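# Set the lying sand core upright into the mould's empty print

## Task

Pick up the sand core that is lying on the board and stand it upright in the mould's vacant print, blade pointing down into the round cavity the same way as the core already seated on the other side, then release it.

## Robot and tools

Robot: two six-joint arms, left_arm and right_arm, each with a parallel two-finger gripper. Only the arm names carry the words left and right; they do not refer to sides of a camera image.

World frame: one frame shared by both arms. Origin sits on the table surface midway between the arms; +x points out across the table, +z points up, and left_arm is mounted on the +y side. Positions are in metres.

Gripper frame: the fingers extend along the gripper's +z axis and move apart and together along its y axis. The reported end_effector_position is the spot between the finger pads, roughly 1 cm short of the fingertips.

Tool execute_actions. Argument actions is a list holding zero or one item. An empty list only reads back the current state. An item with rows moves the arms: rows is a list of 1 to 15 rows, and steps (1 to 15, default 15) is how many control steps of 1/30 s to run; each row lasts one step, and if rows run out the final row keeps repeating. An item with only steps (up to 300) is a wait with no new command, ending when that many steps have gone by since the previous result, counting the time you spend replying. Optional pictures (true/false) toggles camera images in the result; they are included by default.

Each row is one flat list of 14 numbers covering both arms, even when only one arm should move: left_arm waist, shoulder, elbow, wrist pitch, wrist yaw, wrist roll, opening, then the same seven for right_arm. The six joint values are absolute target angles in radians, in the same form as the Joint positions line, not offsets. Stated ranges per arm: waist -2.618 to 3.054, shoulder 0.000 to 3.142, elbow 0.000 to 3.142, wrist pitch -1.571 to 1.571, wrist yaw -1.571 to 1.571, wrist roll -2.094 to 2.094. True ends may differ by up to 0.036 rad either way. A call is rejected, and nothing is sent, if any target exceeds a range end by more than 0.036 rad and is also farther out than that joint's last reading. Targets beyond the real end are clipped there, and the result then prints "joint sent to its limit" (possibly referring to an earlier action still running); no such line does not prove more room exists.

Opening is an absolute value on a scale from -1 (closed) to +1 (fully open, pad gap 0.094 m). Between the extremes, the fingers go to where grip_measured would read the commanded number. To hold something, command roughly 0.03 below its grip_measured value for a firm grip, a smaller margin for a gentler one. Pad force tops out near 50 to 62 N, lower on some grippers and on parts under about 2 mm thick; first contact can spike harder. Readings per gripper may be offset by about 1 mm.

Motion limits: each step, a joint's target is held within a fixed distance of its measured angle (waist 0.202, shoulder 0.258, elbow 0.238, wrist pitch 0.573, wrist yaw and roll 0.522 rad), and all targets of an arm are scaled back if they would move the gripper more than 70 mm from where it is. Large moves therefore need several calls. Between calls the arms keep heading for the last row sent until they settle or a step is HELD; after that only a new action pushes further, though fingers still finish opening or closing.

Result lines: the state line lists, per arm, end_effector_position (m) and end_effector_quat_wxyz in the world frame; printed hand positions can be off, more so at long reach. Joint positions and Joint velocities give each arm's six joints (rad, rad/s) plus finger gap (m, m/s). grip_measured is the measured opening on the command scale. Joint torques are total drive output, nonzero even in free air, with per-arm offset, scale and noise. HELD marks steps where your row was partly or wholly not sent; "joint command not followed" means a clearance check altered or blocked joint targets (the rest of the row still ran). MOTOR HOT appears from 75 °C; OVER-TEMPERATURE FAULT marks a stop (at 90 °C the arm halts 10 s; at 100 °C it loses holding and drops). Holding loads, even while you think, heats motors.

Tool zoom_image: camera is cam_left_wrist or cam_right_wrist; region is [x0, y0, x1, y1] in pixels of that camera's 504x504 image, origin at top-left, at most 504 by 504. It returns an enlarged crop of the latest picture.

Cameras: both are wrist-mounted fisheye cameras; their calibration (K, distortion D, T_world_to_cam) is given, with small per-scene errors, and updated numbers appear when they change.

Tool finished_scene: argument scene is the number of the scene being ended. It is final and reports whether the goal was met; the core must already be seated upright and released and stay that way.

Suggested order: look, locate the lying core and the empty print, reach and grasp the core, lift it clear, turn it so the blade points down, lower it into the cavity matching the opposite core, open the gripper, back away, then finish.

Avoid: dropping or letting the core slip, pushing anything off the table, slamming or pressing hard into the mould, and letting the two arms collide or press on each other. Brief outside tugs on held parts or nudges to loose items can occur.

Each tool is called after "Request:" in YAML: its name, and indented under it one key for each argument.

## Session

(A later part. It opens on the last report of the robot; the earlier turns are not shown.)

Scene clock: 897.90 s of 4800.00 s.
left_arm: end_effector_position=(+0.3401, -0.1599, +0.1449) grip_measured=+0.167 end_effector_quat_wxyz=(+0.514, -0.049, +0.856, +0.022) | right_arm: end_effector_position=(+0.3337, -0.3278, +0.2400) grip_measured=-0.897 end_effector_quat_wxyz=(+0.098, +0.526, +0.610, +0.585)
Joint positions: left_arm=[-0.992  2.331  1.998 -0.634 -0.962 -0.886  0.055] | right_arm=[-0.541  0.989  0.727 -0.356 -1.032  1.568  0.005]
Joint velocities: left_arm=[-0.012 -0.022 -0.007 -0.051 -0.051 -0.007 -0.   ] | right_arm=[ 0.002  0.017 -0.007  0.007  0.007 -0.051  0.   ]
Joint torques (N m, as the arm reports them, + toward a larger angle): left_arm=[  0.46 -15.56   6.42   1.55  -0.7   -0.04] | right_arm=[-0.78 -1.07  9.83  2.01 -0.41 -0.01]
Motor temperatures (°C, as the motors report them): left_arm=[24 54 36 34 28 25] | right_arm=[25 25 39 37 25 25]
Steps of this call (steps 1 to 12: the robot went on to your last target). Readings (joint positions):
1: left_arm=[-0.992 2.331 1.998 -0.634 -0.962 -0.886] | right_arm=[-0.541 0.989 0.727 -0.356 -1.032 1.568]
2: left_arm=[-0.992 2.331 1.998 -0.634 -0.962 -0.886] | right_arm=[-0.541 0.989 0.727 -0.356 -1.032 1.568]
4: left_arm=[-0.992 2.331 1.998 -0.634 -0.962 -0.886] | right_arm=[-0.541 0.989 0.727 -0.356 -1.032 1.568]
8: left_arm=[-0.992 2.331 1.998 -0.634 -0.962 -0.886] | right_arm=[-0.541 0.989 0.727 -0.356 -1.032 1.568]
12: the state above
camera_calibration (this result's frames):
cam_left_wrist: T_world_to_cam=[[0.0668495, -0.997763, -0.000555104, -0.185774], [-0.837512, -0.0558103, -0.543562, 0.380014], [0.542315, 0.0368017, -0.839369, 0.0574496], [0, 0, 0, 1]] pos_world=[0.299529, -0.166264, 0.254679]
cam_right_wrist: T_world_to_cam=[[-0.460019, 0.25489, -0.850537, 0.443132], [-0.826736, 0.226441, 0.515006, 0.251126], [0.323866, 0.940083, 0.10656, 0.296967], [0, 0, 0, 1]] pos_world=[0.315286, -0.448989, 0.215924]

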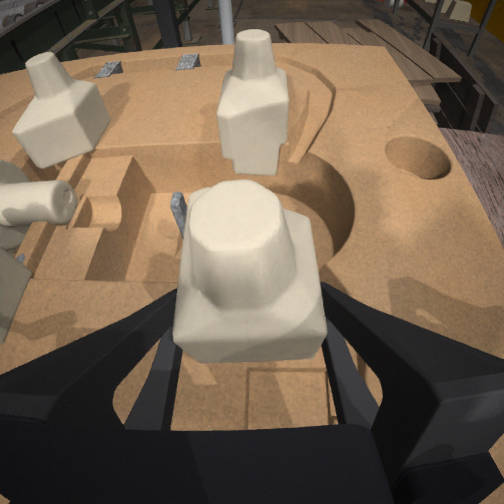

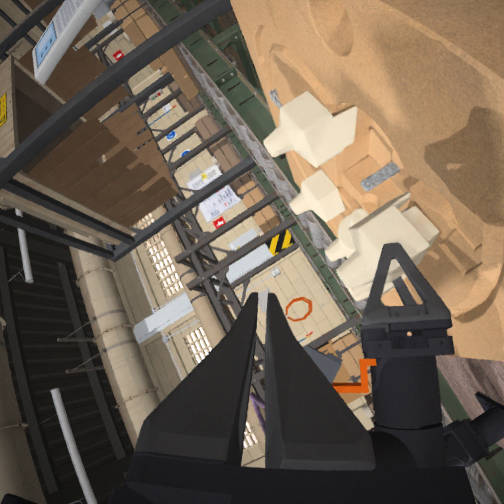

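Request:
execute_actions:
  actions:
    - {"rows": [[-0.987,2.32,2.0,-0.587,-1.0,-0.89,0.13,  -0.55,1.0,0.74,-0.35,-1.05,1.57,-0.9],[-0.987,2.312,2.0,-0.583,-1.0,-0.89,0.13,  -0.55,1.0,0.74,-0.35,-1.05,1.57,-0.9],[-0.987,2.312,2.0,-0.579,-1.0,-0.89,0.13,  -0.55,1.0,0.74,-0.35,-1.05,1.57,-0.9],[-0.987,2.312,2.0,-0.575,-1.0,-0.89,0.13,  -0.55,1.0,0.74,-0.35,-1.05,1.57,-0.9],[-0.987,2.312,2.0,-0.571,-1.0,-0.89,0.13,  -0.55,1.0,0.74,-0.35,-1.05,1.57,-0.9],[-0.987,2.312,2.0,-0.567,-1.0,-0.89,0.13,  -0.55,1.0,0.74,-0.35,-1.05,1.57,-0.9],[-0.987,2.312,2.0,-0.563,-1.0,-0.89,0.13,  -0.55,1.0,0.74,-0.35,-1.05,1.57,-0.9]], "steps": 15}
  pictures: false

Request:
execute_actions:
  actions:
    - {"rows": [[-0.987,2.316,2.0,-0.563,-1.0,-0.89,0.13,  -0.55,1.0,0.74,-0.35,-1.05,1.57,-0.9],[-0.987,2.319,2.0,-0.563,-1.0,-0.89,0.13,  -0.55,1.0,0.74,-0.35,-1.05,1.57,-0.9],[-0.987,2.321,2.0,-0.563,-1.0,-0.89,0.13,  -0.55,1.0,0.74,-0.35,-1.05,1.57,-0.9],[-0.987,2.323,2.0,-0.563,-1.0,-0.89,0.13,  -0.55,1.0,0.74,-0.35,-1.05,1.57,-0.9],[-0.987,2.325,2.0,-0.563,-1.0,-0.89,0.13,  -0.55,1.0,0.74,-0.35,-1.05,1.57,-0.9],[-0.987,2.327,2.0,-0.563,-1.0,-0.89,0.13,  -0.55,1.0,0.74,-0.35,-1.05,1.57,-0.9],[-0.987,2.329,2.0,-0.563,-1.0,-0.89,0.13,  -0.55,1.0,0.74,-0.35,-1.05,1.57,-0.9],[-0.987,2.331,2.0,-0.563,-1.0,-0.89,0.13,  -0.55,1.0,0.74,-0.35,-1.05,1.57,-0.9],[-0.987,2.333,2.0,-0.563,-1.0,-0.89,0.13,  -0.55,1.0,0.74,-0.35,-1.05,1.57,-0.9],[-0.987,2.335,2.0,-0.563,-1.0,-0.89,0.13,  -0.55,1.0,0.74,-0.35,-1.05,1.57,-0.9]], "steps": 15}
  pictures: false

Request:
execute_actions:
  actions:
    - {"steps": 10}

Request:
zoom_image:
  camera: "cam_right_wrist"
  region: [380, 180, 460, 265]

Scene clock: 933.63 s of 4800.00 s.
left_arm: end_effector_position=(+0.3407, -0.1626, +0.1456) grip_measured=+0.167 end_effector_quat_wxyz=(+0.515, -0.052, +0.856, +0.014) | right_arm: end_effector_position=(+0.3337, -0.3278, +0.2400) grip_measured=-0.897 end_effector_quat_wxyz=(+0.098, +0.526, +0.610, +0.585)
Joint positions: left_arm=[-0.992  2.331  1.998 -0.618 -0.956 -0.886  0.055] | right_arm=[-0.541  0.989  0.727 -0.356 -1.032  1.568  0.005]
Joint velocities: left_arm=[-0.002 -0.012  0.007 -0.022  0.037  0.051  0.   ] | right_arm=[ 0.007  0.017  0.002 -0.051 -0.022 -0.037  0.   ]
Joint torques (N m, as the arm reports them, + toward a larger angle): left_arm=[  0.45 -17.5    6.46   1.68  -0.75  -0.04] | right_arm=[-0.83 -1.04  9.83  1.94 -0.42 -0.02]
Motor temperatures (°C, as the motors report them): left_arm=[24 52 36 34 28 25] | right_arm=[25 25 40 37 25 25]
Steps of this call (steps 1 to 15: the robot went on to your last target; steps 16 to 90: nothing new was sent; then 32.23 s passed at rest; steps 91 to 105: all 15 steps of this action). Readings (joint positions):
91: left_arm=[-0.992 2.331 1.998 -0.633 -0.962 -0.886] | right_arm=[-0.541 0.989 0.727 -0.356 -1.032 1.568]
92: left_arm=[-0.992 2.331 1.998 -0.633 -0.962 -0.886] | right_arm=[-0.541 0.989 0.727 -0.356 -1.032 1.568]
94: left_arm=[-0.992 2.331 1.998 -0.633 -0.962 -0.886] | right_arm=[-0.541 0.989 0.727 -0.356 -1.032 1.568]
98: left_arm=[-0.992 2.331 1.998 -0.623 -0.958 -0.886] | right_arm=[-0.541 0.989 0.727 -0.356 -1.032 1.568]
105: the state above

Scene clock: 934.13 s of 4800.00 s.
left_arm: end_effector_position=(+0.3417, -0.1633, +0.1438) grip_measured=+0.167 end_effector_quat_wxyz=(+0.517, -0.053, +0.854, +0.014) | right_arm: end_effector_position=(+0.3337, -0.3278, +0.2400) grip_measured=-0.897 end_effector_quat_wxyz=(+0.098, +0.526, +0.610, +0.585)
Joint positions: left_arm=[-0.992  2.337  1.998 -0.608 -0.961 -0.886  0.055] | right_arm=[-0.541  0.989  0.727 -0.356 -1.032  1.568  0.005]
Joint velocities: left_arm=[-0.012  0.002  0.007  0.022  0.037  0.007 -0.   ] | right_arm=[ 0.002 -0.012 -0.002  0.037  0.007  0.007 -0.001]
Joint torques (N m, as the arm reports them, + toward a larger angle): left_arm=[  0.45 -15.81   6.44   1.59  -0.69  -0.03] | right_arm=[-0.92 -1.07  9.7   1.96 -0.43 -0.02]
Motor temperatures (°C, as the motors report them): left_arm=[24 52 36 34 28 25] | right_arm=[25 25 40 37 25 25]
Steps of this call (steps 1 to 15: all 15 steps of this action). Readings (joint positions):
1: left_arm=[-0.992 2.331 1.998 -0.618 -0.956 -0.886] | right_arm=[-0.541 0.989 0.727 -0.356 -1.032 1.568]
2: left_arm=[-0.992 2.331 1.998 -0.618 -0.956 -0.886] | right_arm=[-0.541 0.989 0.727 -0.356 -1.032 1.568]
4: left_arm=[-0.992 2.331 1.998 -0.618 -0.956 -0.886] | right_arm=[-0.541 0.989 0.727 -0.356 -1.032 1.568]
8: left_arm=[-0.992 2.336 1.998 -0.610 -0.959 -0.886] | right_arm=[-0.541 0.989 0.727 -0.356 -1.032 1.568]
15: the state above

Scene clock: 934.47 s of 4800.00 s.
left_arm: end_effector_position=(+0.3417, -0.1633, +0.1438) grip_measured=+0.167 end_effector_quat_wxyz=(+0.517, -0.053, +0.854, +0.014) | right_arm: end_effector_position=(+0.3337, -0.3278, +0.2400) grip_measured=-0.897 end_effector_quat_wxyz=(+0.098, +0.526, +0.610, +0.585)
Joint positions: left_arm=[-0.992  2.337  1.998 -0.608 -0.961 -0.886  0.055] | right_arm=[-0.541  0.989  0.727 -0.356 -1.032  1.568  0.005]
Joint velocities: left_arm=[ 0.022 -0.022  0.007 -0.037  0.007 -0.051  0.001] | right_arm=[-0.012 -0.007  0.002  0.037  0.022 -0.022 -0.001]
Joint torques (N m, as the arm reports them, + toward a larger angle): left_arm=[  0.44 -15.81   6.44   1.59  -0.7   -0.04] | right_arm=[-0.76 -1.04  9.83  1.93 -0.41 -0.03]
Motor temperatures (°C, as the motors report them): left_arm=[24 52 36 34 28 25] | right_arm=[25 25 40 37 25 25]
Steps of this call (steps 1 to 10: the robot went on to your last target). Readings (joint positions):
1: left_arm=[-0.992 2.337 1.998 -0.608 -0.961 -0.886] | right_arm=[-0.541 0.989 0.727 -0.356 -1.032 1.568]
2: left_arm=[-0.992 2.337 1.998 -0.608 -0.961 -0.886] | right_arm=[-0.541 0.989 0.727 -0.356 -1.032 1.568]
4: left_arm=[-0.992 2.337 1.998 -0.608 -0.961 -0.886] | right_arm=[-0.541 0.989 0.727 -0.356 -1.032 1.568]
8: left_arm=[-0.992 2.337 1.998 -0.608 -0.961 -0.886] | right_arm=[-0.541 0.989 0.727 -0.356 -1.032 1.568]
10: the state above
camera_calibration (this result's frames):
cam_left_wrist: T_world_to_cam=[[0.066346, -0.997655, 0.0168381, -0.191586], [-0.833158, -0.0646765, -0.549241, 0.378528], [0.549041, 0.0224111, -0.835495, 0.0505842], [0, 0, 0, 1]] pos_world=[0.300312, -0.167788, 0.253392]
cam_right_wrist: T_world_to_cam=[[-0.460019, 0.25489, -0.850537, 0.443132], [-0.826736, 0.226441, 0.515006, 0.251126], [0.323866, 0.940083, 0.10656, 0.296967], [0, 0, 0, 1]] pos_world=[0.315286, -0.448989, 0.215924]

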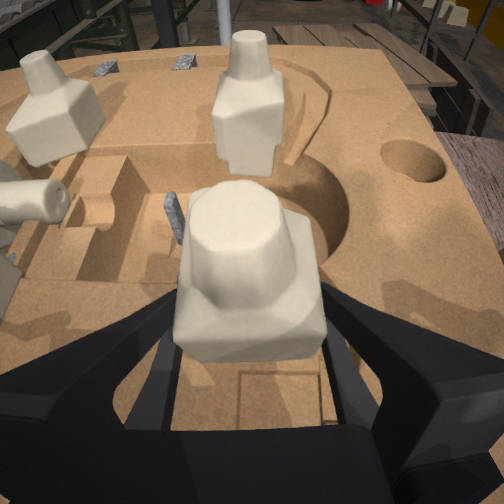

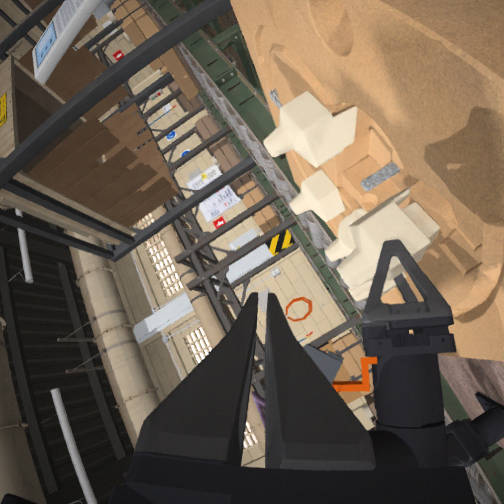

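Region (380, 180, 460, 265) of cam_right_wrist's 504x504 image, scaled by 5.929, with more detail than that image has; it fills the left 474 columns of this view, and the rest is white.

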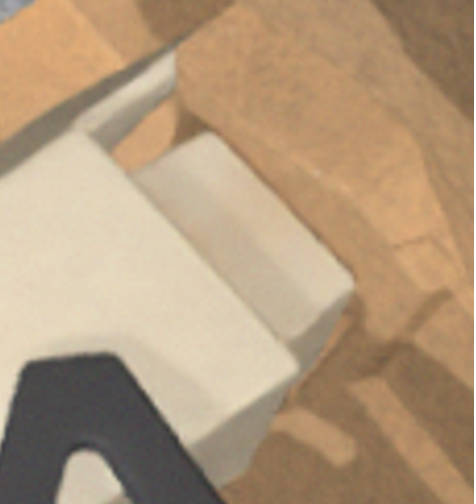

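Request:
execute_actions:
  actions:
    - {"rows": [[-0.987,2.325,2.015,-0.57,-1.0,-0.89,0.13,  -0.55,1.0,0.74,-0.35,-1.05,1.57,-0.9],[-0.987,2.315,2.03,-0.575,-1.0,-0.89,0.13,  -0.55,1.0,0.74,-0.35,-1.05,1.57,-0.9],[-0.987,2.315,2.042,-0.58,-1.0,-0.89,0.13,  -0.55,1.0,0.74,-0.35,-1.05,1.57,-0.9],[-0.987,2.315,2.05,-0.585,-1.0,-0.89,0.13,  -0.55,1.0,0.74,-0.35,-1.05,1.57,-0.9],[-0.987,2.315,2.056,-0.59,-1.0,-0.89,0.13,  -0.55,1.0,0.74,-0.35,-1.05,1.57,-0.9],[-0.986,2.315,2.062,-0.597,-1.0,-0.89,0.13,  -0.55,1.0,0.74,-0.35,-1.05,1.57,-0.9],[-0.985,2.315,2.068,-0.605,-1.0,-0.89,0.13,  -0.55,1.0,0.74,-0.35,-1.05,1.57,-0.9],[-0.984,2.315,2.073,-0.613,-1.0,-0.89,0.13,  -0.55,1.0,0.74,-0.35,-1.05,1.57,-0.9],[-0.983,2.315,2.073,-0.621,-1.0,-0.89,0.13,  -0.55,1.0,0.74,-0.35,-1.05,1.57,-0.9],[-0.982,2.315,2.073,-0.63,-1.0,-0.89,0.13,  -0.55,1.0,0.74,-0.35,-1.05,1.57,-0.9],[-0.982,2.315,2.073,-0.638,-1.0,-0.89,0.13,  -0.55,1.0,0.74,-0.35,-1.05,1.57,-0.9],[-0.982,2.315,2.073,-0.646,-1.0,-0.89,0.13,  -0.55,1.0,0.74,-0.35,-1.05,1.57,-0.9]], "steps": 15}
  pictures: false

Request:
execute_actions:
  actions:
    - {"steps": 15}

Request:
zoom_image:
  camera: "cam_right_wrist"
  region: [380, 180, 460, 265]

Scene clock: 1027.43 s of 4800.00 s.
left_arm: end_effector_position=(+0.3414, -0.1644, +0.1500) grip_measured=+0.167 end_effector_quat_wxyz=(+0.512, -0.051, +0.857, +0.013) | right_arm: end_effector_position=(+0.3337, -0.3278, +0.2400) grip_measured=-0.897 end_effector_quat_wxyz=(+0.098, +0.526, +0.610, +0.585)
Joint positions: left_arm=[-0.991  2.337  2.03  -0.645 -0.95  -0.886  0.055] | right_arm=[-0.541  0.989  0.727 -0.356 -1.032  1.568  0.005]
Joint velocities: left_arm=[ 0.007  0.007  0.002 -0.139 -0.037 -0.037 -0.001] | right_arm=[-0.007  0.007  0.002  0.037 -0.051 -0.11   0.   ]
Joint torques (N m, as the arm reports them, + toward a larger angle): left_arm=[  0.86 -17.9    9.51   1.22  -0.79  -0.04] | right_arm=[-0.77 -1.11  9.79  1.98 -0.42 -0.02]
Motor temperatures (°C, as the motors report them): left_arm=[24 56 36 34 28 25] | right_arm=[25 25 41 36 25 25]
Steps of this call (steps 1 to 15: the robot went on to your last target; steps 16 to 90: nothing new was sent; then 89.47 s passed at rest; steps 91 to 105: all 15 steps of this action). Readings (joint positions):
91: left_arm=[-0.992 2.337 1.998 -0.608 -0.961 -0.886] | right_arm=[-0.541 0.989 0.727 -0.356 -1.032 1.568]
92: left_arm=[-0.992 2.337 1.998 -0.608 -0.961 -0.886] | right_arm=[-0.541 0.989 0.727 -0.356 -1.032 1.568]
94: left_arm=[-0.992 2.337 1.999 -0.610 -0.961 -0.886] | right_arm=[-0.541 0.989 0.727 -0.356 -1.032 1.568]
98: left_arm=[-0.991 2.337 2.014 -0.621 -0.952 -0.886] | right_arm=[-0.541 0.989 0.727 -0.356 -1.032 1.568]
105: the state above

Scene clock: 1027.93 s of 4800.00 s.
left_arm: end_effector_position=(+0.3411, -0.1625, +0.1488) grip_measured=+0.167 end_effector_quat_wxyz=(+0.510, -0.048, +0.858, +0.018) | right_arm: end_effector_position=(+0.3337, -0.3278, +0.2400) grip_measured=-0.897 end_effector_quat_wxyz=(+0.098, +0.526, +0.610, +0.585)
Joint positions: left_arm=[-0.99   2.337  2.03  -0.657 -0.949 -0.886  0.055] | right_arm=[-0.541  0.989  0.727 -0.356 -1.032  1.568  0.005]
Joint velocities: left_arm=[-0.002 -0.012  0.002  0.007 -0.022  0.051  0.   ] | right_arm=[ 0.007 -0.012  0.007  0.007 -0.007 -0.037 -0.   ]
Joint torques (N m, as the arm reports them, + toward a larger angle): left_arm=[  0.77 -17.86   9.46   1.23  -0.81  -0.03] | right_arm=[-0.82 -1.    9.75  1.94 -0.44 -0.02]
Motor temperatures (°C, as the motors report them): left_arm=[24 56 36 34 28 25] | right_arm=[25 25 41 36 25 25]
Steps of this call (steps 1 to 15: the robot went on to your last target). Readings (joint positions):
1: left_arm=[-0.991 2.337 2.030 -0.648 -0.950 -0.886] | right_arm=[-0.541 0.989 0.727 -0.356 -1.032 1.568]
2: left_arm=[-0.990 2.337 2.030 -0.649 -0.950 -0.886] | right_arm=[-0.541 0.989 0.727 -0.356 -1.032 1.568]
4: left_arm=[-0.990 2.337 2.030 -0.653 -0.950 -0.886] | right_arm=[-0.541 0.989 0.727 -0.356 -1.032 1.568]
8: left_arm=[-0.990 2.337 2.030 -0.657 -0.949 -0.886] | right_arm=[-0.541 0.989 0.727 -0.356 -1.032 1.568]
15: the state above
camera_calibration (this result's frames):
cam_left_wrist: T_world_to_cam=[[0.061627, -0.998085, 0.00534757, -0.187573], [-0.842295, -0.0548807, -0.536216, 0.383585], [0.535483, 0.0285412, -0.844064, 0.0619467], [0, 0, 0, 1]] pos_world=[0.301479, -0.167931, 0.258974]
cam_right_wrist: T_world_to_cam=[[-0.460019, 0.25489, -0.850537, 0.443132], [-0.826736, 0.226441, 0.515006, 0.251126], [0.323866, 0.940083, 0.10656, 0.296967], [0, 0, 0, 1]] pos_world=[0.315286, -0.448989, 0.215924]

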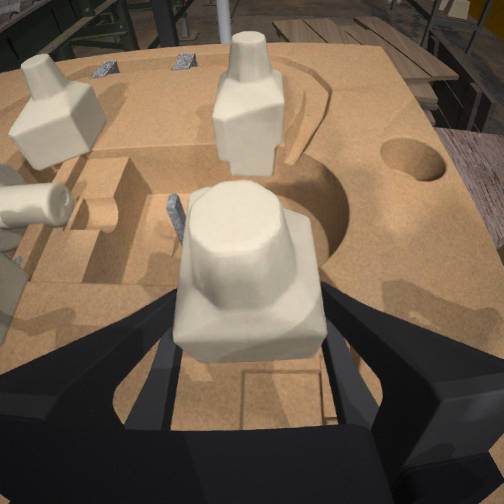

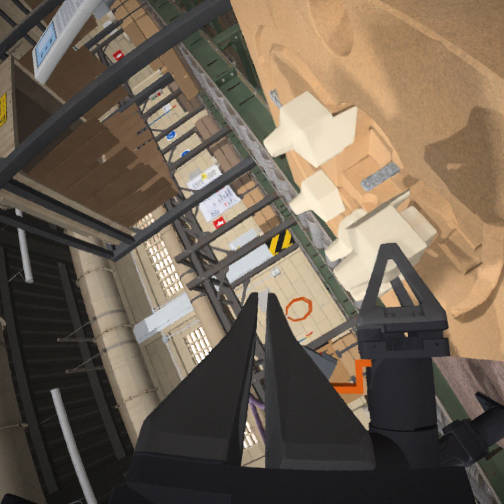

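Region (380, 180, 460, 265) of cam_right_wrist's 504x504 image, scaled by 5.929, with more detail than that image has; it fills the left 474 columns of this view, and the rest is white.

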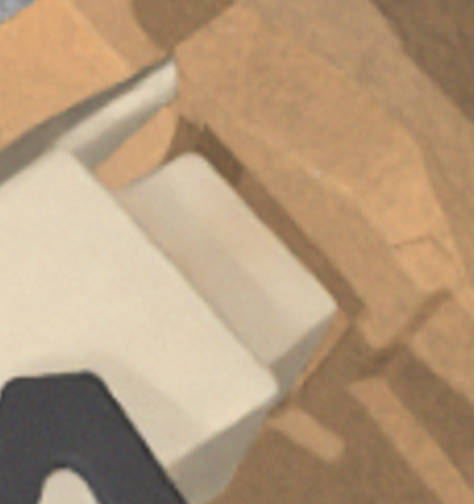

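Request:
execute_actions:
  actions:
    - {"rows": [[-0.981,2.315,2.073,-0.65,-1.0,-0.89,0.13,  -0.55,1.0,0.74,-0.35,-1.05,1.57,-0.9],[-0.98,2.315,2.073,-0.654,-1.0,-0.89,0.13,  -0.55,1.0,0.74,-0.35,-1.05,1.57,-0.9],[-0.979,2.315,2.073,-0.658,-1.0,-0.89,0.13,  -0.55,1.0,0.74,-0.35,-1.05,1.57,-0.9],[-0.978,2.315,2.073,-0.662,-1.0,-0.89,0.13,  -0.55,1.0,0.74,-0.35,-1.05,1.57,-0.9],[-0.978,2.315,2.073,-0.666,-1.0,-0.89,0.13,  -0.55,1.0,0.74,-0.35,-1.05,1.57,-0.9]], "steps": 15}
  pictures: false

Request:
execute_actions:
  actions:
    - {"rows": [[-0.978,2.32,2.073,-0.666,-1.0,-0.89,0.13,  -0.55,1.0,0.74,-0.35,-1.05,1.57,-0.9],[-0.978,2.324,2.073,-0.666,-1.0,-0.89,0.13,  -0.55,1.0,0.74,-0.35,-1.05,1.57,-0.9],[-0.978,2.326,2.073,-0.666,-1.0,-0.89,0.13,  -0.55,1.0,0.74,-0.35,-1.05,1.57,-0.9],[-0.978,2.328,2.073,-0.666,-1.0,-0.89,0.13,  -0.55,1.0,0.74,-0.35,-1.05,1.57,-0.9],[-0.978,2.33,2.073,-0.666,-1.0,-0.89,0.13,  -0.55,1.0,0.74,-0.35,-1.05,1.57,-0.9],[-0.978,2.332,2.073,-0.666,-1.0,-0.89,0.13,  -0.55,1.0,0.74,-0.35,-1.05,1.57,-0.9],[-0.978,2.334,2.073,-0.666,-1.0,-0.89,0.13,  -0.55,1.0,0.74,-0.35,-1.05,1.57,-0.9],[-0.978,2.336,2.073,-0.666,-1.0,-0.89,0.13,  -0.55,1.0,0.74,-0.35,-1.05,1.57,-0.9],[-0.978,2.338,2.073,-0.666,-1.0,-0.89,0.13,  -0.55,1.0,0.74,-0.35,-1.05,1.57,-0.9],[-0.978,2.34,2.073,-0.666,-1.0,-0.89,0.13,  -0.55,1.0,0.74,-0.35,-1.05,1.57,-0.9],[-0.978,2.342,2.073,-0.666,-1.0,-0.89,0.13,  -0.55,1.0,0.74,-0.35,-1.05,1.57,-0.9]], "steps": 15}
  pictures: false

Request:
execute_actions:
  actions:
    - {"steps": 10}

Request:
zoom_image:
  camera: "cam_right_wrist"
  region: [380, 180, 460, 265]

Scene clock: 1060.00 s of 4800.00 s.
left_arm: end_effector_position=(+0.3406, -0.1591, +0.1462) grip_measured=+0.167 end_effector_quat_wxyz=(+0.505, -0.044, +0.861, +0.026) | right_arm: end_effector_position=(+0.3337, -0.3278, +0.2400) grip_measured=-0.897 end_effector_quat_wxyz=(+0.098, +0.526, +0.610, +0.585)
Joint positions: left_arm=[-0.987  2.337  2.03  -0.679 -0.946 -0.886  0.055] | right_arm=[-0.541  0.989  0.727 -0.356 -1.032  1.568  0.005]
Joint velocities: left_arm=[-0.012  0.012  0.007  0.066  0.037  0.007 -0.001] | right_arm=[-0.022 -0.007  0.012 -0.037  0.051 -0.051  0.   ]
Joint torques (N m, as the arm reports them, + toward a larger angle): left_arm=[  0.85 -17.85   9.4    1.22  -0.84  -0.04] | right_arm=[-0.8  -1.05  9.84  1.97 -0.41 -0.03]
Motor temperatures (°C, as the motors report them): left_arm=[24 60 39 32 29 25] | right_arm=[25 25 41 36 25 25]
Steps of this call (steps 1 to 15: the robot went on to your last target; steps 16 to 90: nothing new was sent; then 28.57 s passed at rest; steps 91 to 105: all 15 steps of this action). Readings (joint positions):
91: left_arm=[-0.990 2.337 2.030 -0.657 -0.949 -0.886] | right_arm=[-0.541 0.989 0.727 -0.356 -1.032 1.568]
92: left_arm=[-0.990 2.337 2.030 -0.658 -0.949 -0.886] | right_arm=[-0.541 0.989 0.727 -0.356 -1.032 1.568]
94: left_arm=[-0.989 2.337 2.030 -0.661 -0.949 -0.886] | right_arm=[-0.541 0.989 0.727 -0.356 -1.032 1.568]
98: left_arm=[-0.988 2.337 2.030 -0.673 -0.947 -0.886] | right_arm=[-0.541 0.989 0.727 -0.356 -1.032 1.568]
105: the state above

Scene clock: 1060.50 s of 4800.00 s.
left_arm: end_effector_position=(+0.3408, -0.1589, +0.1447) grip_measured=+0.167 end_effector_quat_wxyz=(+0.505, -0.043, +0.861, +0.028) | right_arm: end_effector_position=(+0.3337, -0.3278, +0.2400) grip_measured=-0.897 end_effector_quat_wxyz=(+0.098, +0.526, +0.610, +0.585)
Joint positions: left_arm=[-0.987  2.341  2.03  -0.679 -0.948 -0.886  0.055] | right_arm=[-0.541  0.989  0.727 -0.356 -1.032  1.568  0.005]
Joint velocities: left_arm=[ 0.002  0.002 -0.012 -0.022  0.007 -0.007 -0.001] | right_arm=[ 0.002  0.007  0.002  0.066  0.022  0.051 -0.001]
Joint torques (N m, as the arm reports them, + toward a larger angle): left_arm=[  0.97 -15.43   9.39   1.22  -0.81  -0.05] | right_arm=[-0.84 -1.03  9.81  1.96 -0.41 -0.02]
Motor temperatures (°C, as the motors report them): left_arm=[24 60 40 32 29 25] | right_arm=[25 25 41 36 25 25]
Steps of this call (steps 1 to 15: all 15 steps of this action). Readings (joint positions):
1: left_arm=[-0.987 2.337 2.030 -0.679 -0.946 -0.886] | right_arm=[-0.541 0.989 0.727 -0.356 -1.032 1.568]
2: left_arm=[-0.987 2.337 2.030 -0.679 -0.946 -0.886] | right_arm=[-0.541 0.989 0.727 -0.356 -1.032 1.568]
4: left_arm=[-0.987 2.337 2.030 -0.679 -0.946 -0.886] | right_arm=[-0.541 0.989 0.727 -0.356 -1.032 1.568]
8: left_arm=[-0.987 2.341 2.030 -0.679 -0.948 -0.886] | right_arm=[-0.541 0.989 0.727 -0.356 -1.032 1.568]
15: the state above

Scene clock: 1060.83 s of 4800.00 s.
left_arm: end_effector_position=(+0.3408, -0.1589, +0.1447) grip_measured=+0.167 end_effector_quat_wxyz=(+0.505, -0.043, +0.861, +0.028) | right_arm: end_effector_position=(+0.3337, -0.3278, +0.2400) grip_measured=-0.897 end_effector_quat_wxyz=(+0.098, +0.526, +0.610, +0.585)
Joint positions: left_arm=[-0.987  2.341  2.03  -0.679 -0.948 -0.886  0.055] | right_arm=[-0.541  0.989  0.727 -0.356 -1.032  1.568  0.005]
Joint velocities: left_arm=[-0.007 -0.007 -0.002  0.051 -0.037  0.037 -0.   ] | right_arm=[-0.017 -0.007  0.012 -0.095 -0.007  0.022 -0.001]
Joint torques (N m, as the arm reports them, + toward a larger angle): left_arm=[  0.84 -15.43   9.42   1.21  -0.83  -0.03] | right_arm=[-0.86 -1.02  9.72  1.95 -0.41 -0.02]
Motor temperatures (°C, as the motors report them): left_arm=[24 60 40 32 29 25] | right_arm=[25 25 41 36 25 25]
Steps of this call (steps 1 to 10: the robot went on to your last target). Readings (joint positions):
1: left_arm=[-0.987 2.341 2.030 -0.679 -0.948 -0.886] | right_arm=[-0.541 0.989 0.727 -0.356 -1.032 1.568]
2: left_arm=[-0.987 2.341 2.030 -0.679 -0.948 -0.886] | right_arm=[-0.541 0.989 0.727 -0.356 -1.032 1.568]
4: left_arm=[-0.987 2.341 2.030 -0.679 -0.948 -0.886] | right_arm=[-0.541 0.989 0.727 -0.356 -1.032 1.568]
8: left_arm=[-0.987 2.341 2.030 -0.679 -0.948 -0.886] | right_arm=[-0.541 0.989 0.727 -0.356 -1.032 1.568]
10: the state above
camera_calibration (this result's frames):
cam_left_wrist: T_world_to_cam=[[0.0635788, -0.997827, -0.0172881, -0.181293], [-0.848815, -0.0449574, -0.526774, 0.38374], [0.524853, 0.0481661, -0.849829, 0.0661576], [0, 0, 0, 1]] pos_world=[0.302528, -0.166834, 0.255233]
cam_right_wrist: T_world_to_cam=[[-0.460019, 0.25489, -0.850537, 0.443132], [-0.826736, 0.226441, 0.515006, 0.251126], [0.323866, 0.940083, 0.10656, 0.296967], [0, 0, 0, 1]] pos_world=[0.315286, -0.448989, 0.215924]

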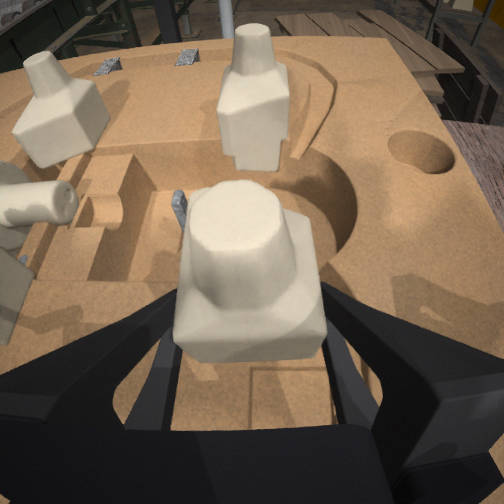

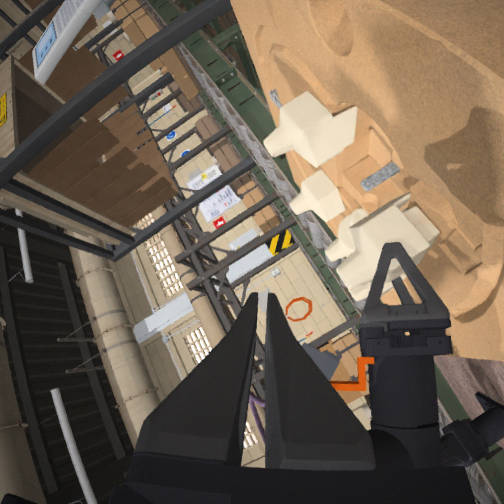

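Region (380, 180, 460, 265) of cam_right_wrist's 504x504 image, scaled by 5.929, with more detail than that image has; it fills the left 474 columns of this view, and the rest is white.

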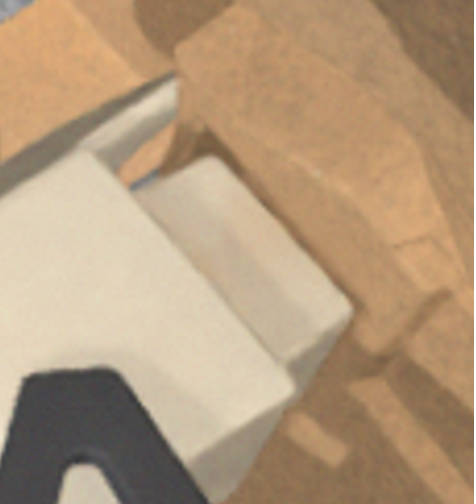

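Request:
execute_actions:
  actions:
    - {"rows": [[-0.978,2.33,2.078,-0.668,-1.0,-0.89,0.13,  -0.55,1.0,0.74,-0.35,-1.05,1.57,-0.9],[-0.978,2.322,2.083,-0.67,-1.0,-0.89,0.13,  -0.55,1.0,0.74,-0.35,-1.05,1.57,-0.9],[-0.978,2.322,2.088,-0.672,-1.0,-0.89,0.13,  -0.55,1.0,0.74,-0.35,-1.05,1.57,-0.9],[-0.978,2.322,2.093,-0.674,-1.0,-0.89,0.13,  -0.55,1.0,0.74,-0.35,-1.05,1.57,-0.9],[-0.978,2.322,2.098,-0.676,-1.0,-0.89,0.13,  -0.55,1.0,0.74,-0.35,-1.05,1.57,-0.9],[-0.978,2.322,2.103,-0.678,-1.0,-0.89,0.13,  -0.55,1.0,0.74,-0.35,-1.05,1.57,-0.9],[-0.978,2.322,2.108,-0.68,-1.0,-0.89,0.13,  -0.55,1.0,0.74,-0.35,-1.05,1.57,-0.9],[-0.978,2.322,2.113,-0.682,-1.0,-0.89,0.13,  -0.55,1.0,0.74,-0.35,-1.05,1.57,-0.9]], "steps": 15}
  pictures: false

Request:
execute_actions:
  actions:
    - {"rows": [[-0.978,2.327,2.113,-0.682,-1.0,-0.89,0.13,  -0.55,1.0,0.74,-0.35,-1.05,1.57,-0.9],[-0.978,2.33,2.113,-0.682,-1.0,-0.89,0.13,  -0.55,1.0,0.74,-0.35,-1.05,1.57,-0.9],[-0.978,2.332,2.113,-0.682,-1.0,-0.89,0.13,  -0.55,1.0,0.74,-0.35,-1.05,1.57,-0.9],[-0.978,2.334,2.113,-0.682,-1.0,-0.89,0.13,  -0.55,1.0,0.74,-0.35,-1.05,1.57,-0.9],[-0.978,2.336,2.113,-0.682,-1.0,-0.89,0.13,  -0.55,1.0,0.74,-0.35,-1.05,1.57,-0.9],[-0.978,2.338,2.113,-0.682,-1.0,-0.89,0.13,  -0.55,1.0,0.74,-0.35,-1.05,1.57,-0.9],[-0.978,2.34,2.113,-0.682,-1.0,-0.89,0.13,  -0.55,1.0,0.74,-0.35,-1.05,1.57,-0.9],[-0.978,2.342,2.113,-0.682,-1.0,-0.89,0.13,  -0.55,1.0,0.74,-0.35,-1.05,1.57,-0.9],[-0.978,2.344,2.113,-0.682,-1.0,-0.89,0.13,  -0.55,1.0,0.74,-0.35,-1.05,1.57,-0.9]], "steps": 15}
  pictures: false

Request:
execute_actions:
  actions:
    - {"steps": 10}

Request:
zoom_image:
  camera: "cam_right_wrist"
  region: [380, 180, 460, 265]

Scene clock: 1101.10 s of 4800.00 s.
left_arm: end_effector_position=(+0.3422, -0.1626, +0.1562) grip_measured=+0.167 end_effector_quat_wxyz=(+0.508, -0.048, +0.860, +0.018) | right_arm: end_effector_position=(+0.3337, -0.3278, +0.2400) grip_measured=-0.897 end_effector_quat_wxyz=(+0.098, +0.526, +0.610, +0.585)
Joint positions: left_arm=[-0.987  2.341  2.07  -0.698 -0.943 -0.886  0.055] | right_arm=[-0.541  0.989  0.727 -0.356 -1.032  1.568  0.005]
Joint velocities: left_arm=[-0.017  0.002 -0.012 -0.095  0.022  0.022  0.001] | right_arm=[ 0.002 -0.002 -0.012  0.037  0.007  0.022 -0.001]
Joint torques (N m, as the arm reports them, + toward a larger angle): left_arm=[  0.83 -17.55   9.44   1.32  -0.88  -0.03] | right_arm=[-0.93 -1.07  9.73  1.95 -0.41 -0.03]
Motor temperatures (°C, as the motors report them): left_arm=[24 59 40 32 29 25] | right_arm=[25 24 41 36 25 25]
Steps of this call (steps 1 to 15: the robot went on to your last target; steps 16 to 90: nothing new was sent; then 36.77 s passed at rest; steps 91 to 105: all 15 steps of this action). Readings (joint positions):
91: left_arm=[-0.987 2.341 2.031 -0.679 -0.948 -0.886] | right_arm=[-0.541 0.989 0.727 -0.356 -1.032 1.568]
92: left_arm=[-0.987 2.341 2.033 -0.681 -0.947 -0.886] | right_arm=[-0.541 0.989 0.727 -0.356 -1.032 1.568]
94: left_arm=[-0.987 2.341 2.038 -0.686 -0.945 -0.886] | right_arm=[-0.541 0.989 0.727 -0.356 -1.032 1.568]
98: left_arm=[-0.987 2.341 2.056 -0.696 -0.944 -0.886] | right_arm=[-0.541 0.989 0.727 -0.356 -1.032 1.568]
105: the state above

Scene clock: 1101.60 s of 4800.00 s.
left_arm: end_effector_position=(+0.3424, -0.1628, +0.1448) grip_measured=+0.167 end_effector_quat_wxyz=(+0.504, -0.043, +0.862, +0.028) | right_arm: end_effector_position=(+0.3337, -0.3278, +0.2400) grip_measured=-0.897 end_effector_quat_wxyz=(+0.098, +0.526, +0.610, +0.585)
Joint positions: left_arm=[-0.987  2.362  2.07  -0.7   -0.945 -0.887  0.055] | right_arm=[-0.541  0.989  0.727 -0.356 -1.032  1.568  0.005]
Joint velocities: left_arm=[-0.017 -0.012 -0.012 -0.066 -0.007 -0.022  0.001] | right_arm=[ 0.007 -0.007 -0.007 -0.022 -0.007  0.007  0.   ]
Joint torques (N m, as the arm reports them, + toward a larger angle): left_arm=[  0.87 -17.63   9.47   1.26  -0.85  -0.04] | right_arm=[-0.86 -1.09  9.64  1.94 -0.44 -0.03]
Motor temperatures (°C, as the motors report them): left_arm=[24 59 40 32 29 25] | right_arm=[25 24 41 36 25 25]
Steps of this call (steps 1 to 15: all 15 steps of this action). Readings (joint positions):
1: left_arm=[-0.987 2.341 2.070 -0.699 -0.943 -0.886] | right_arm=[-0.541 0.989 0.727 -0.356 -1.032 1.568]
2: left_arm=[-0.987 2.341 2.070 -0.700 -0.943 -0.886] | right_arm=[-0.541 0.989 0.727 -0.356 -1.032 1.568]
4: left_arm=[-0.987 2.341 2.070 -0.700 -0.943 -0.886] | right_arm=[-0.541 0.989 0.727 -0.356 -1.032 1.568]
8: left_arm=[-0.987 2.350 2.070 -0.700 -0.943 -0.886] | right_arm=[-0.541 0.989 0.727 -0.356 -1.032 1.568]
15: the state above

Scene clock: 1101.93 s of 4800.00 s.
left_arm: end_effector_position=(+0.3424, -0.1628, +0.1448) grip_measured=+0.167 end_effector_quat_wxyz=(+0.504, -0.043, +0.862, +0.028) | right_arm: end_effector_position=(+0.3337, -0.3278, +0.2400) grip_measured=-0.897 end_effector_quat_wxyz=(+0.098, +0.526, +0.610, +0.585)
Joint positions: left_arm=[-0.987  2.362  2.07  -0.7   -0.945 -0.887  0.055] | right_arm=[-0.541  0.989  0.727 -0.356 -1.032  1.568  0.005]
Joint velocities: left_arm=[-0.007 -0.007 -0.002  0.037 -0.007  0.022 -0.001] | right_arm=[ 0.002  0.002 -0.007  0.022 -0.125  0.022  0.   ]
Joint torques (N m, as the arm reports them, + toward a larger angle): left_arm=[  0.91 -17.59   9.42   1.25  -0.85  -0.03] | right_arm=[-0.91 -1.05  9.76  1.95 -0.43  0.  ]
Motor temperatures (°C, as the motors report them): left_arm=[24 59 40 32 29 25] | right_arm=[25 24 41 36 25 25]
Steps of this call (steps 1 to 10: the robot went on to your last target). Readings (joint positions):
1: left_arm=[-0.987 2.362 2.070 -0.700 -0.945 -0.887] | right_arm=[-0.541 0.989 0.727 -0.356 -1.032 1.568]
2: left_arm=[-0.987 2.362 2.070 -0.700 -0.945 -0.887] | right_arm=[-0.541 0.989 0.727 -0.356 -1.032 1.568]
4: left_arm=[-0.987 2.362 2.070 -0.700 -0.945 -0.887] | right_arm=[-0.541 0.989 0.727 -0.356 -1.032 1.568]
8: left_arm=[-0.987 2.362 2.070 -0.700 -0.945 -0.887] | right_arm=[-0.541 0.989 0.727 -0.356 -1.032 1.568]
10: the state above
camera_calibration (this result's frames):
cam_left_wrist: T_world_to_cam=[[0.062013, -0.997921, -0.0175487, -0.184749], [-0.850739, -0.0436561, -0.523772, 0.385448], [0.521917, 0.04741, -0.851678, 0.0667234], [0, 0, 0, 1]] pos_world=[0.304549, -0.170701, 0.255472]
cam_right_wrist: T_world_to_cam=[[-0.460019, 0.25489, -0.850537, 0.443132], [-0.826736, 0.226441, 0.515006, 0.251126], [0.323866, 0.940083, 0.10656, 0.296967], [0, 0, 0, 1]] pos_world=[0.315286, -0.448989, 0.215924]

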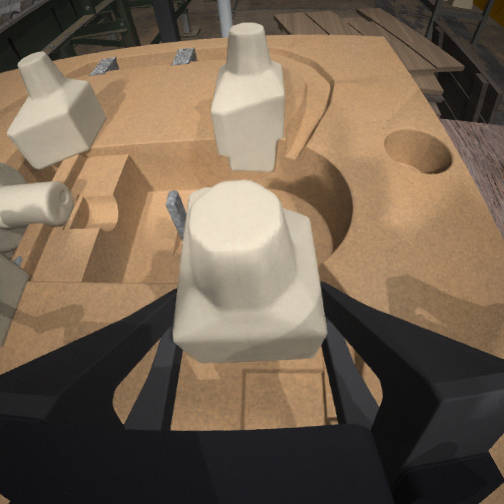

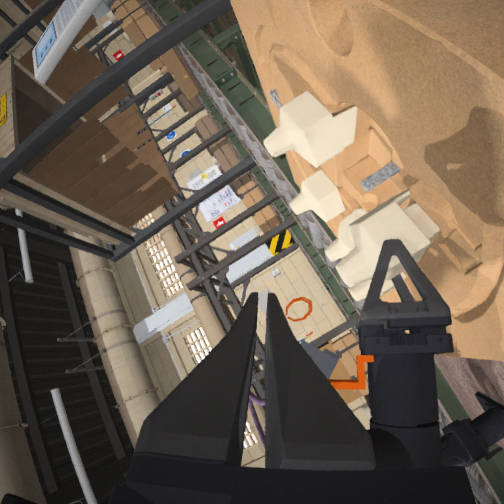

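Region (380, 180, 460, 265) of cam_right_wrist's 504x504 image, scaled by 5.929, with more detail than that image has; it fills the left 474 columns of this view, and the rest is white.

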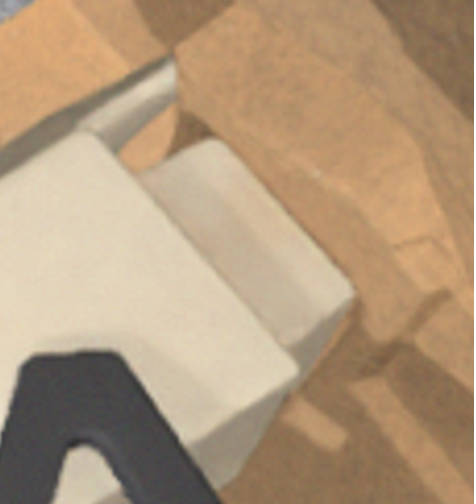

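Try descending further.

Request:
execute_actions:
  actions:
    - {"rows": [[-0.978,2.347,2.113,-0.682,-1.0,-0.89,0.13,  -0.55,1.0,0.74,-0.35,-1.05,1.57,-0.9],[-0.978,2.349,2.113,-0.682,-1.0,-0.89,0.13,  -0.55,1.0,0.74,-0.35,-1.05,1.57,-0.9],[-0.978,2.351,2.113,-0.682,-1.0,-0.89,0.13,  -0.55,1.0,0.74,-0.35,-1.05,1.57,-0.9],[-0.978,2.353,2.113,-0.682,-1.0,-0.89,0.13,  -0.55,1.0,0.74,-0.35,-1.05,1.57,-0.9],[-0.978,2.355,2.113,-0.682,-1.0,-0.89,0.13,  -0.55,1.0,0.74,-0.35,-1.05,1.57,-0.9],[-0.978,2.357,2.113,-0.682,-1.0,-0.89,0.13,  -0.55,1.0,0.74,-0.35,-1.05,1.57,-0.9],[-0.978,2.359,2.113,-0.682,-1.0,-0.89,0.13,  -0.55,1.0,0.74,-0.35,-1.05,1.57,-0.9],[-0.978,2.361,2.113,-0.682,-1.0,-0.89,0.13,  -0.55,1.0,0.74,-0.35,-1.05,1.57,-0.9]], "steps": 15}
  pictures: false

Scene clock: 1114.30 s of 4800.00 s.
left_arm: end_effector_position=(+0.3426, -0.1625, +0.1443) grip_measured=+0.167 end_effector_quat_wxyz=(+0.504, -0.043, +0.862, +0.029) | right_arm: end_effector_position=(+0.3337, -0.3278, +0.2400) grip_measured=-0.897 end_effector_quat_wxyz=(+0.098, +0.526, +0.610, +0.585)
Joint positions: left_arm=[-0.987  2.363  2.07  -0.7   -0.947 -0.888  0.055] | right_arm=[-0.541  0.989  0.727 -0.356 -1.032  1.568  0.005]
Joint velocities: left_arm=[ 0.012 -0.017 -0.027  0.022  0.022  0.007 -0.   ] | right_arm=[-0.022  0.007  0.017  0.051 -0.051  0.007 -0.001]
Joint torques (N m, as the arm reports them, + toward a larger angle): left_arm=[  0.86 -16.01   9.4    1.25  -0.83  -0.03] | right_arm=[-0.84 -1.06  9.65  1.98 -0.44 -0.02]
Motor temperatures (°C, as the motors report them): left_arm=[24 61 41 32 29 25] | right_arm=[25 24 41 36 25 25]
Steps of this call (steps 1 to 15: the robot went on to your last target; steps 16 to 90: nothing new was sent; then 8.87 s passed at rest; steps 91 to 105: all 15 steps of this action). Readings (joint positions):
91: left_arm=[-0.987 2.362 2.070 -0.700 -0.945 -0.887] | right_arm=[-0.541 0.989 0.727 -0.356 -1.032 1.568]
92: left_arm=[-0.987 2.362 2.070 -0.700 -0.945 -0.887] | right_arm=[-0.541 0.989 0.727 -0.356 -1.032 1.568]
94: left_arm=[-0.987 2.362 2.070 -0.700 -0.945 -0.887] | right_arm=[-0.541 0.989 0.727 -0.356 -1.032 1.568]
98: left_arm=[-0.987 2.363 2.070 -0.700 -0.946 -0.887] | right_arm=[-0.541 0.989 0.727 -0.356 -1.032 1.568]
105: the state above

Request:
execute_actions:
  actions:
    - {"rows": [[-0.978,2.352,2.113,-0.685,-1.0,-0.89,0.13,  -0.55,1.0,0.74,-0.35,-1.05,1.57,-0.9],[-0.978,2.35,2.113,-0.688,-1.0,-0.89,0.13,  -0.55,1.0,0.74,-0.35,-1.05,1.57,-0.9],[-0.977,2.35,2.113,-0.69,-1.0,-0.89,0.13,  -0.55,1.0,0.74,-0.35,-1.05,1.57,-0.9],[-0.977,2.35,2.113,-0.692,-1.0,-0.89,0.13,  -0.55,1.0,0.74,-0.35,-1.05,1.57,-0.9],[-0.976,2.35,2.113,-0.694,-1.0,-0.89,0.13,  -0.55,1.0,0.74,-0.35,-1.05,1.57,-0.9],[-0.976,2.35,2.113,-0.696,-1.0,-0.89,0.13,  -0.55,1.0,0.74,-0.35,-1.05,1.57,-0.9],[-0.975,2.35,2.113,-0.698,-1.0,-0.89,0.13,  -0.55,1.0,0.74,-0.35,-1.05,1.57,-0.9],[-0.975,2.35,2.113,-0.7,-1.0,-0.89,0.13,  -0.55,1.0,0.74,-0.35,-1.05,1.57,-0.9],[-0.975,2.35,2.113,-0.702,-1.0,-0.89,0.13,  -0.55,1.0,0.74,-0.35,-1.05,1.57,-0.9],[-0.975,2.35,2.113,-0.704,-1.0,-0.89,0.13,  -0.55,1.0,0.74,-0.35,-1.05,1.57,-0.9]], "steps": 15}
  pictures: false

Scene clock: 1137.37 s of 4800.00 s.
left_arm: end_effector_position=(+0.3426, -0.1625, +0.1443) grip_measured=+0.167 end_effector_quat_wxyz=(+0.504, -0.043, +0.862, +0.029) | right_arm: end_effector_position=(+0.3337, -0.3278, +0.2400) grip_measured=-0.897 end_effector_quat_wxyz=(+0.098, +0.526, +0.610, +0.585)
Joint positions: left_arm=[-0.987  2.363  2.07  -0.7   -0.947 -0.888  0.055] | right_arm=[-0.541  0.989  0.727 -0.356 -1.032  1.568  0.005]
Joint velocities: left_arm=[ 0.012 -0.007 -0.012  0.051 -0.051 -0.007  0.   ] | right_arm=[ 0.017 -0.002  0.012 -0.022 -0.007 -0.066 -0.   ]
Joint torques (N m, as the arm reports them, + toward a larger angle): left_arm=[  1.13 -17.15   9.4    1.04  -0.83  -0.02] | right_arm=[-0.71 -1.01  9.69  1.93 -0.45 -0.03]
Motor temperatures (°C, as the motors report them): left_arm=[24 61 41 31 29 25] | right_arm=[25 24 41 36 25 25]
Steps of this call (steps 1 to 15: the robot went on to your last target; steps 16 to 90: nothing new was sent; then 19.57 s passed at rest; steps 91 to 105: all 15 steps of this action). Readings (joint positions):
91: left_arm=[-0.987 2.363 2.070 -0.700 -0.947 -0.888] | right_arm=[-0.541 0.989 0.727 -0.356 -1.032 1.568]
92: left_arm=[-0.987 2.363 2.070 -0.700 -0.947 -0.888] | right_arm=[-0.541 0.989 0.727 -0.356 -1.032 1.568]
94: left_arm=[-0.987 2.363 2.070 -0.700 -0.947 -0.888] | right_arm=[-0.541 0.989 0.727 -0.356 -1.032 1.568]
98: left_arm=[-0.987 2.363 2.070 -0.700 -0.947 -0.888] | right_arm=[-0.541 0.989 0.727 -0.356 -1.032 1.568]
105: the state above

Request:
execute_actions:
  actions:
    - {"rows": [[-0.975,2.345,2.116,-0.704,-1.0,-0.89,0.13,  -0.55,1.0,0.74,-0.35,-1.05,1.57,-0.9],[-0.975,2.345,2.119,-0.705,-1.0,-0.89,0.13,  -0.55,1.0,0.74,-0.35,-1.05,1.57,-0.9],[-0.975,2.345,2.122,-0.706,-1.0,-0.89,0.13,  -0.55,1.0,0.74,-0.35,-1.05,1.57,-0.9],[-0.975,2.345,2.125,-0.707,-1.0,-0.89,0.13,  -0.55,1.0,0.74,-0.35,-1.05,1.57,-0.9],[-0.975,2.345,2.127,-0.708,-1.0,-0.89,0.13,  -0.55,1.0,0.74,-0.35,-1.05,1.57,-0.9]], "steps": 15}
  pictures: false

Request:
execute_actions:
  actions:
    - {"steps": 8}

Request:
zoom_image:
  camera: "cam_right_wrist"
  region: [380, 180, 460, 265]

Scene clock: 1154.30 s of 4800.00 s.
left_arm: end_effector_position=(+0.3424, -0.1610, +0.1455) grip_measured=+0.167 end_effector_quat_wxyz=(+0.501, -0.040, +0.864, +0.032) | right_arm: end_effector_position=(+0.3337, -0.3278, +0.2400) grip_measured=-0.897 end_effector_quat_wxyz=(+0.098, +0.526, +0.610, +0.585)
Joint positions: left_arm=[-0.985  2.363  2.081 -0.723 -0.942 -0.888  0.055] | right_arm=[-0.541  0.989  0.727 -0.356 -1.032  1.568  0.005]
Joint velocities: left_arm=[ 0.012  0.002  0.002 -0.022 -0.066  0.037 -0.   ] | right_arm=[-0.002  0.007 -0.017 -0.081 -0.066  0.037  0.001]
Joint torques (N m, as the arm reports them, + toward a larger angle): left_arm=[  0.94 -17.61   9.58   1.21  -0.89  -0.02] | right_arm=[-0.71 -1.07  9.84  2.   -0.45 -0.03]
Motor temperatures (°C, as the motors report them): left_arm=[24 62 41 31 29 25] | right_arm=[25 24 41 36 25 25]
Steps of this call (steps 1 to 15: the robot went on to your last target; steps 16 to 90: nothing new was sent; then 13.43 s passed at rest; steps 91 to 105: all 15 steps of this action). Readings (joint positions):
91: left_arm=[-0.987 2.363 2.070 -0.700 -0.947 -0.888] | right_arm=[-0.541 0.989 0.727 -0.356 -1.032 1.568]
92: left_arm=[-0.987 2.363 2.072 -0.701 -0.947 -0.888] | right_arm=[-0.541 0.989 0.727 -0.356 -1.032 1.568]
94: left_arm=[-0.987 2.363 2.075 -0.708 -0.945 -0.888] | right_arm=[-0.541 0.989 0.727 -0.356 -1.032 1.568]
98: left_arm=[-0.986 2.363 2.080 -0.718 -0.944 -0.888] | right_arm=[-0.541 0.989 0.727 -0.356 -1.032 1.568]
105: the state above

Scene clock: 1154.57 s of 4800.00 s.
left_arm: end_effector_position=(+0.3424, -0.1610, +0.1454) grip_measured=+0.167 end_effector_quat_wxyz=(+0.501, -0.040, +0.864, +0.032) | right_arm: end_effector_position=(+0.3337, -0.3278, +0.2400) grip_measured=-0.897 end_effector_quat_wxyz=(+0.098, +0.526, +0.610, +0.585)
Joint positions: left_arm=[-0.985  2.363  2.081 -0.723 -0.942 -0.888  0.055] | right_arm=[-0.541  0.989  0.727 -0.356 -1.032  1.568  0.005]
Joint velocities: left_arm=[ 0.002 -0.012  0.002 -0.007  0.081 -0.051  0.001] | right_arm=[ 0.002 -0.002 -0.017 -0.051 -0.037 -0.022  0.   ]
Joint torques (N m, as the arm reports them, + toward a larger angle): left_arm=[  0.97 -17.65   9.6    1.21  -0.88  -0.02] | right_arm=[-0.83 -0.97  9.73  1.96 -0.44  0.01]
Motor temperatures (°C, as the motors report them): left_arm=[24 62 41 31 29 25] | right_arm=[25 24 41 36 25 25]
Steps of this call (steps 1 to 8: the robot went on to your last target). Readings (joint positions):
1: left_arm=[-0.985 2.363 2.081 -0.723 -0.942 -0.888] | right_arm=[-0.541 0.989 0.727 -0.356 -1.032 1.568]
2: left_arm=[-0.985 2.363 2.081 -0.723 -0.942 -0.888] | right_arm=[-0.541 0.989 0.727 -0.356 -1.032 1.568]
4: left_arm=[-0.985 2.363 2.081 -0.723 -0.942 -0.888] | right_arm=[-0.541 0.989 0.727 -0.356 -1.032 1.568]
8: the state above
camera_calibration (this result's frames):
cam_left_wrist: T_world_to_cam=[[0.0624746, -0.99764, -0.0284933, -0.181449], [-0.85495, -0.0387658, -0.517259, 0.387079], [0.514934, 0.0566759, -0.855354, 0.0716234], [0, 0, 0, 1]] pos_world=[0.305388, -0.170075, 0.256313]
cam_right_wrist: T_world_to_cam=[[-0.460019, 0.25489, -0.850537, 0.443132], [-0.826736, 0.226441, 0.515006, 0.251126], [0.323866, 0.940083, 0.10656, 0.296967], [0, 0, 0, 1]] pos_world=[0.315286, -0.448989, 0.215924]

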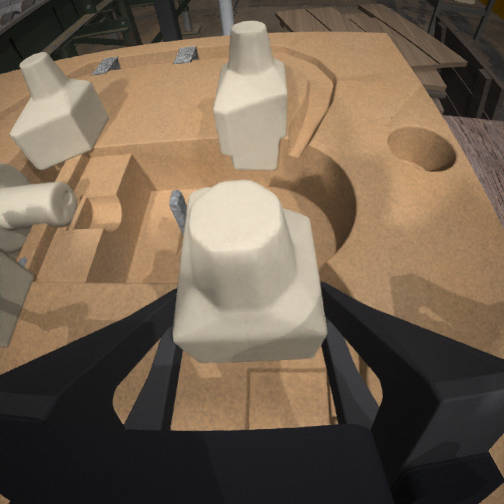

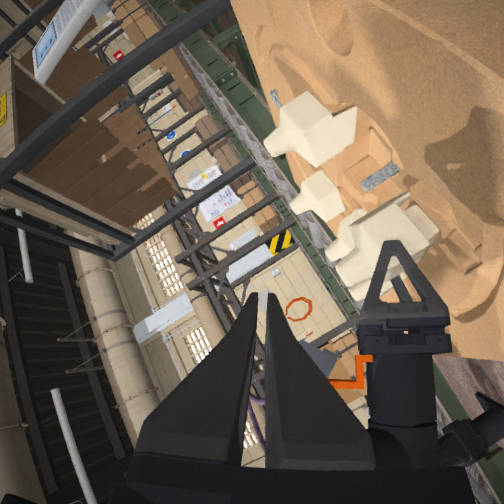

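Region (380, 180, 460, 265) of cam_right_wrist's 504x504 image, scaled by 5.929, with more detail than that image has; it fills the left 474 columns of this view, and the rest is white.

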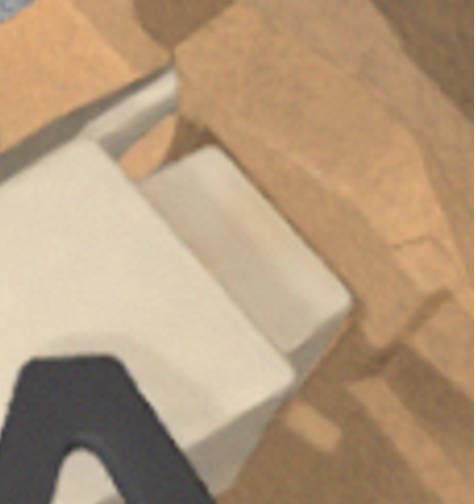

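Request:
execute_actions:
  actions:
    - {"rows": [[-0.975,2.348,2.127,-0.708,-1.0,-0.89,0.13,  -0.55,1.0,0.74,-0.35,-1.05,1.57,-0.9],[-0.975,2.35,2.127,-0.708,-1.0,-0.89,0.13,  -0.55,1.0,0.74,-0.35,-1.05,1.57,-0.9],[-0.975,2.352,2.127,-0.708,-1.0,-0.89,0.13,  -0.55,1.0,0.74,-0.35,-1.05,1.57,-0.9],[-0.975,2.354,2.127,-0.708,-1.0,-0.89,0.13,  -0.55,1.0,0.74,-0.35,-1.05,1.57,-0.9],[-0.975,2.356,2.127,-0.708,-1.0,-0.89,0.13,  -0.55,1.0,0.74,-0.35,-1.05,1.57,-0.9],[-0.975,2.358,2.127,-0.708,-1.0,-0.89,0.13,  -0.55,1.0,0.74,-0.35,-1.05,1.57,-0.9],[-0.975,2.36,2.127,-0.708,-1.0,-0.89,0.13,  -0.55,1.0,0.74,-0.35,-1.05,1.57,-0.9],[-0.975,2.362,2.127,-0.708,-1.0,-0.89,0.13,  -0.55,1.0,0.74,-0.35,-1.05,1.57,-0.9]], "steps": 15}
  pictures: false

Scene clock: 1171.40 s of 4800.00 s.
left_arm: end_effector_position=(+0.3425, -0.1608, +0.1447) grip_measured=+0.167 end_effector_quat_wxyz=(+0.501, -0.040, +0.864, +0.034) | right_arm: end_effector_position=(+0.3337, -0.3278, +0.2400) grip_measured=-0.897 end_effector_quat_wxyz=(+0.098, +0.526, +0.610, +0.585)
Joint positions: left_arm=[-0.985  2.365  2.081 -0.723 -0.944 -0.888  0.055] | right_arm=[-0.541  0.989  0.727 -0.356 -1.032  1.568  0.005]
Joint velocities: left_arm=[-0.007 -0.007  0.017  0.037  0.095  0.022  0.   ] | right_arm=[-0.002 -0.002 -0.002 -0.007 -0.022 -0.081 -0.   ]
Joint torques (N m, as the arm reports them, + toward a larger angle): left_arm=[  0.95 -16.09   9.6    1.22  -0.85  -0.02] | right_arm=[-0.96 -1.09  9.78  1.94 -0.42 -0.02]
Motor temperatures (°C, as the motors report them): left_arm=[24 64 42 31 29 25] | right_arm=[25 24 42 36 25 25]
Steps of this call (steps 1 to 15: the robot went on to your last target; steps 16 to 90: nothing new was sent; then 13.33 s passed at rest; steps 91 to 105: all 15 steps of this action). Readings (joint positions):
91: left_arm=[-0.985 2.363 2.081 -0.723 -0.942 -0.888] | right_arm=[-0.541 0.989 0.727 -0.356 -1.032 1.568]
92: left_arm=[-0.985 2.363 2.081 -0.723 -0.942 -0.888] | right_arm=[-0.541 0.989 0.727 -0.356 -1.032 1.568]
94: left_arm=[-0.985 2.363 2.081 -0.723 -0.942 -0.888] | right_arm=[-0.541 0.989 0.727 -0.356 -1.032 1.568]
98: left_arm=[-0.985 2.365 2.081 -0.723 -0.944 -0.888] | right_arm=[-0.541 0.989 0.727 -0.356 -1.032 1.568]
105: the state above


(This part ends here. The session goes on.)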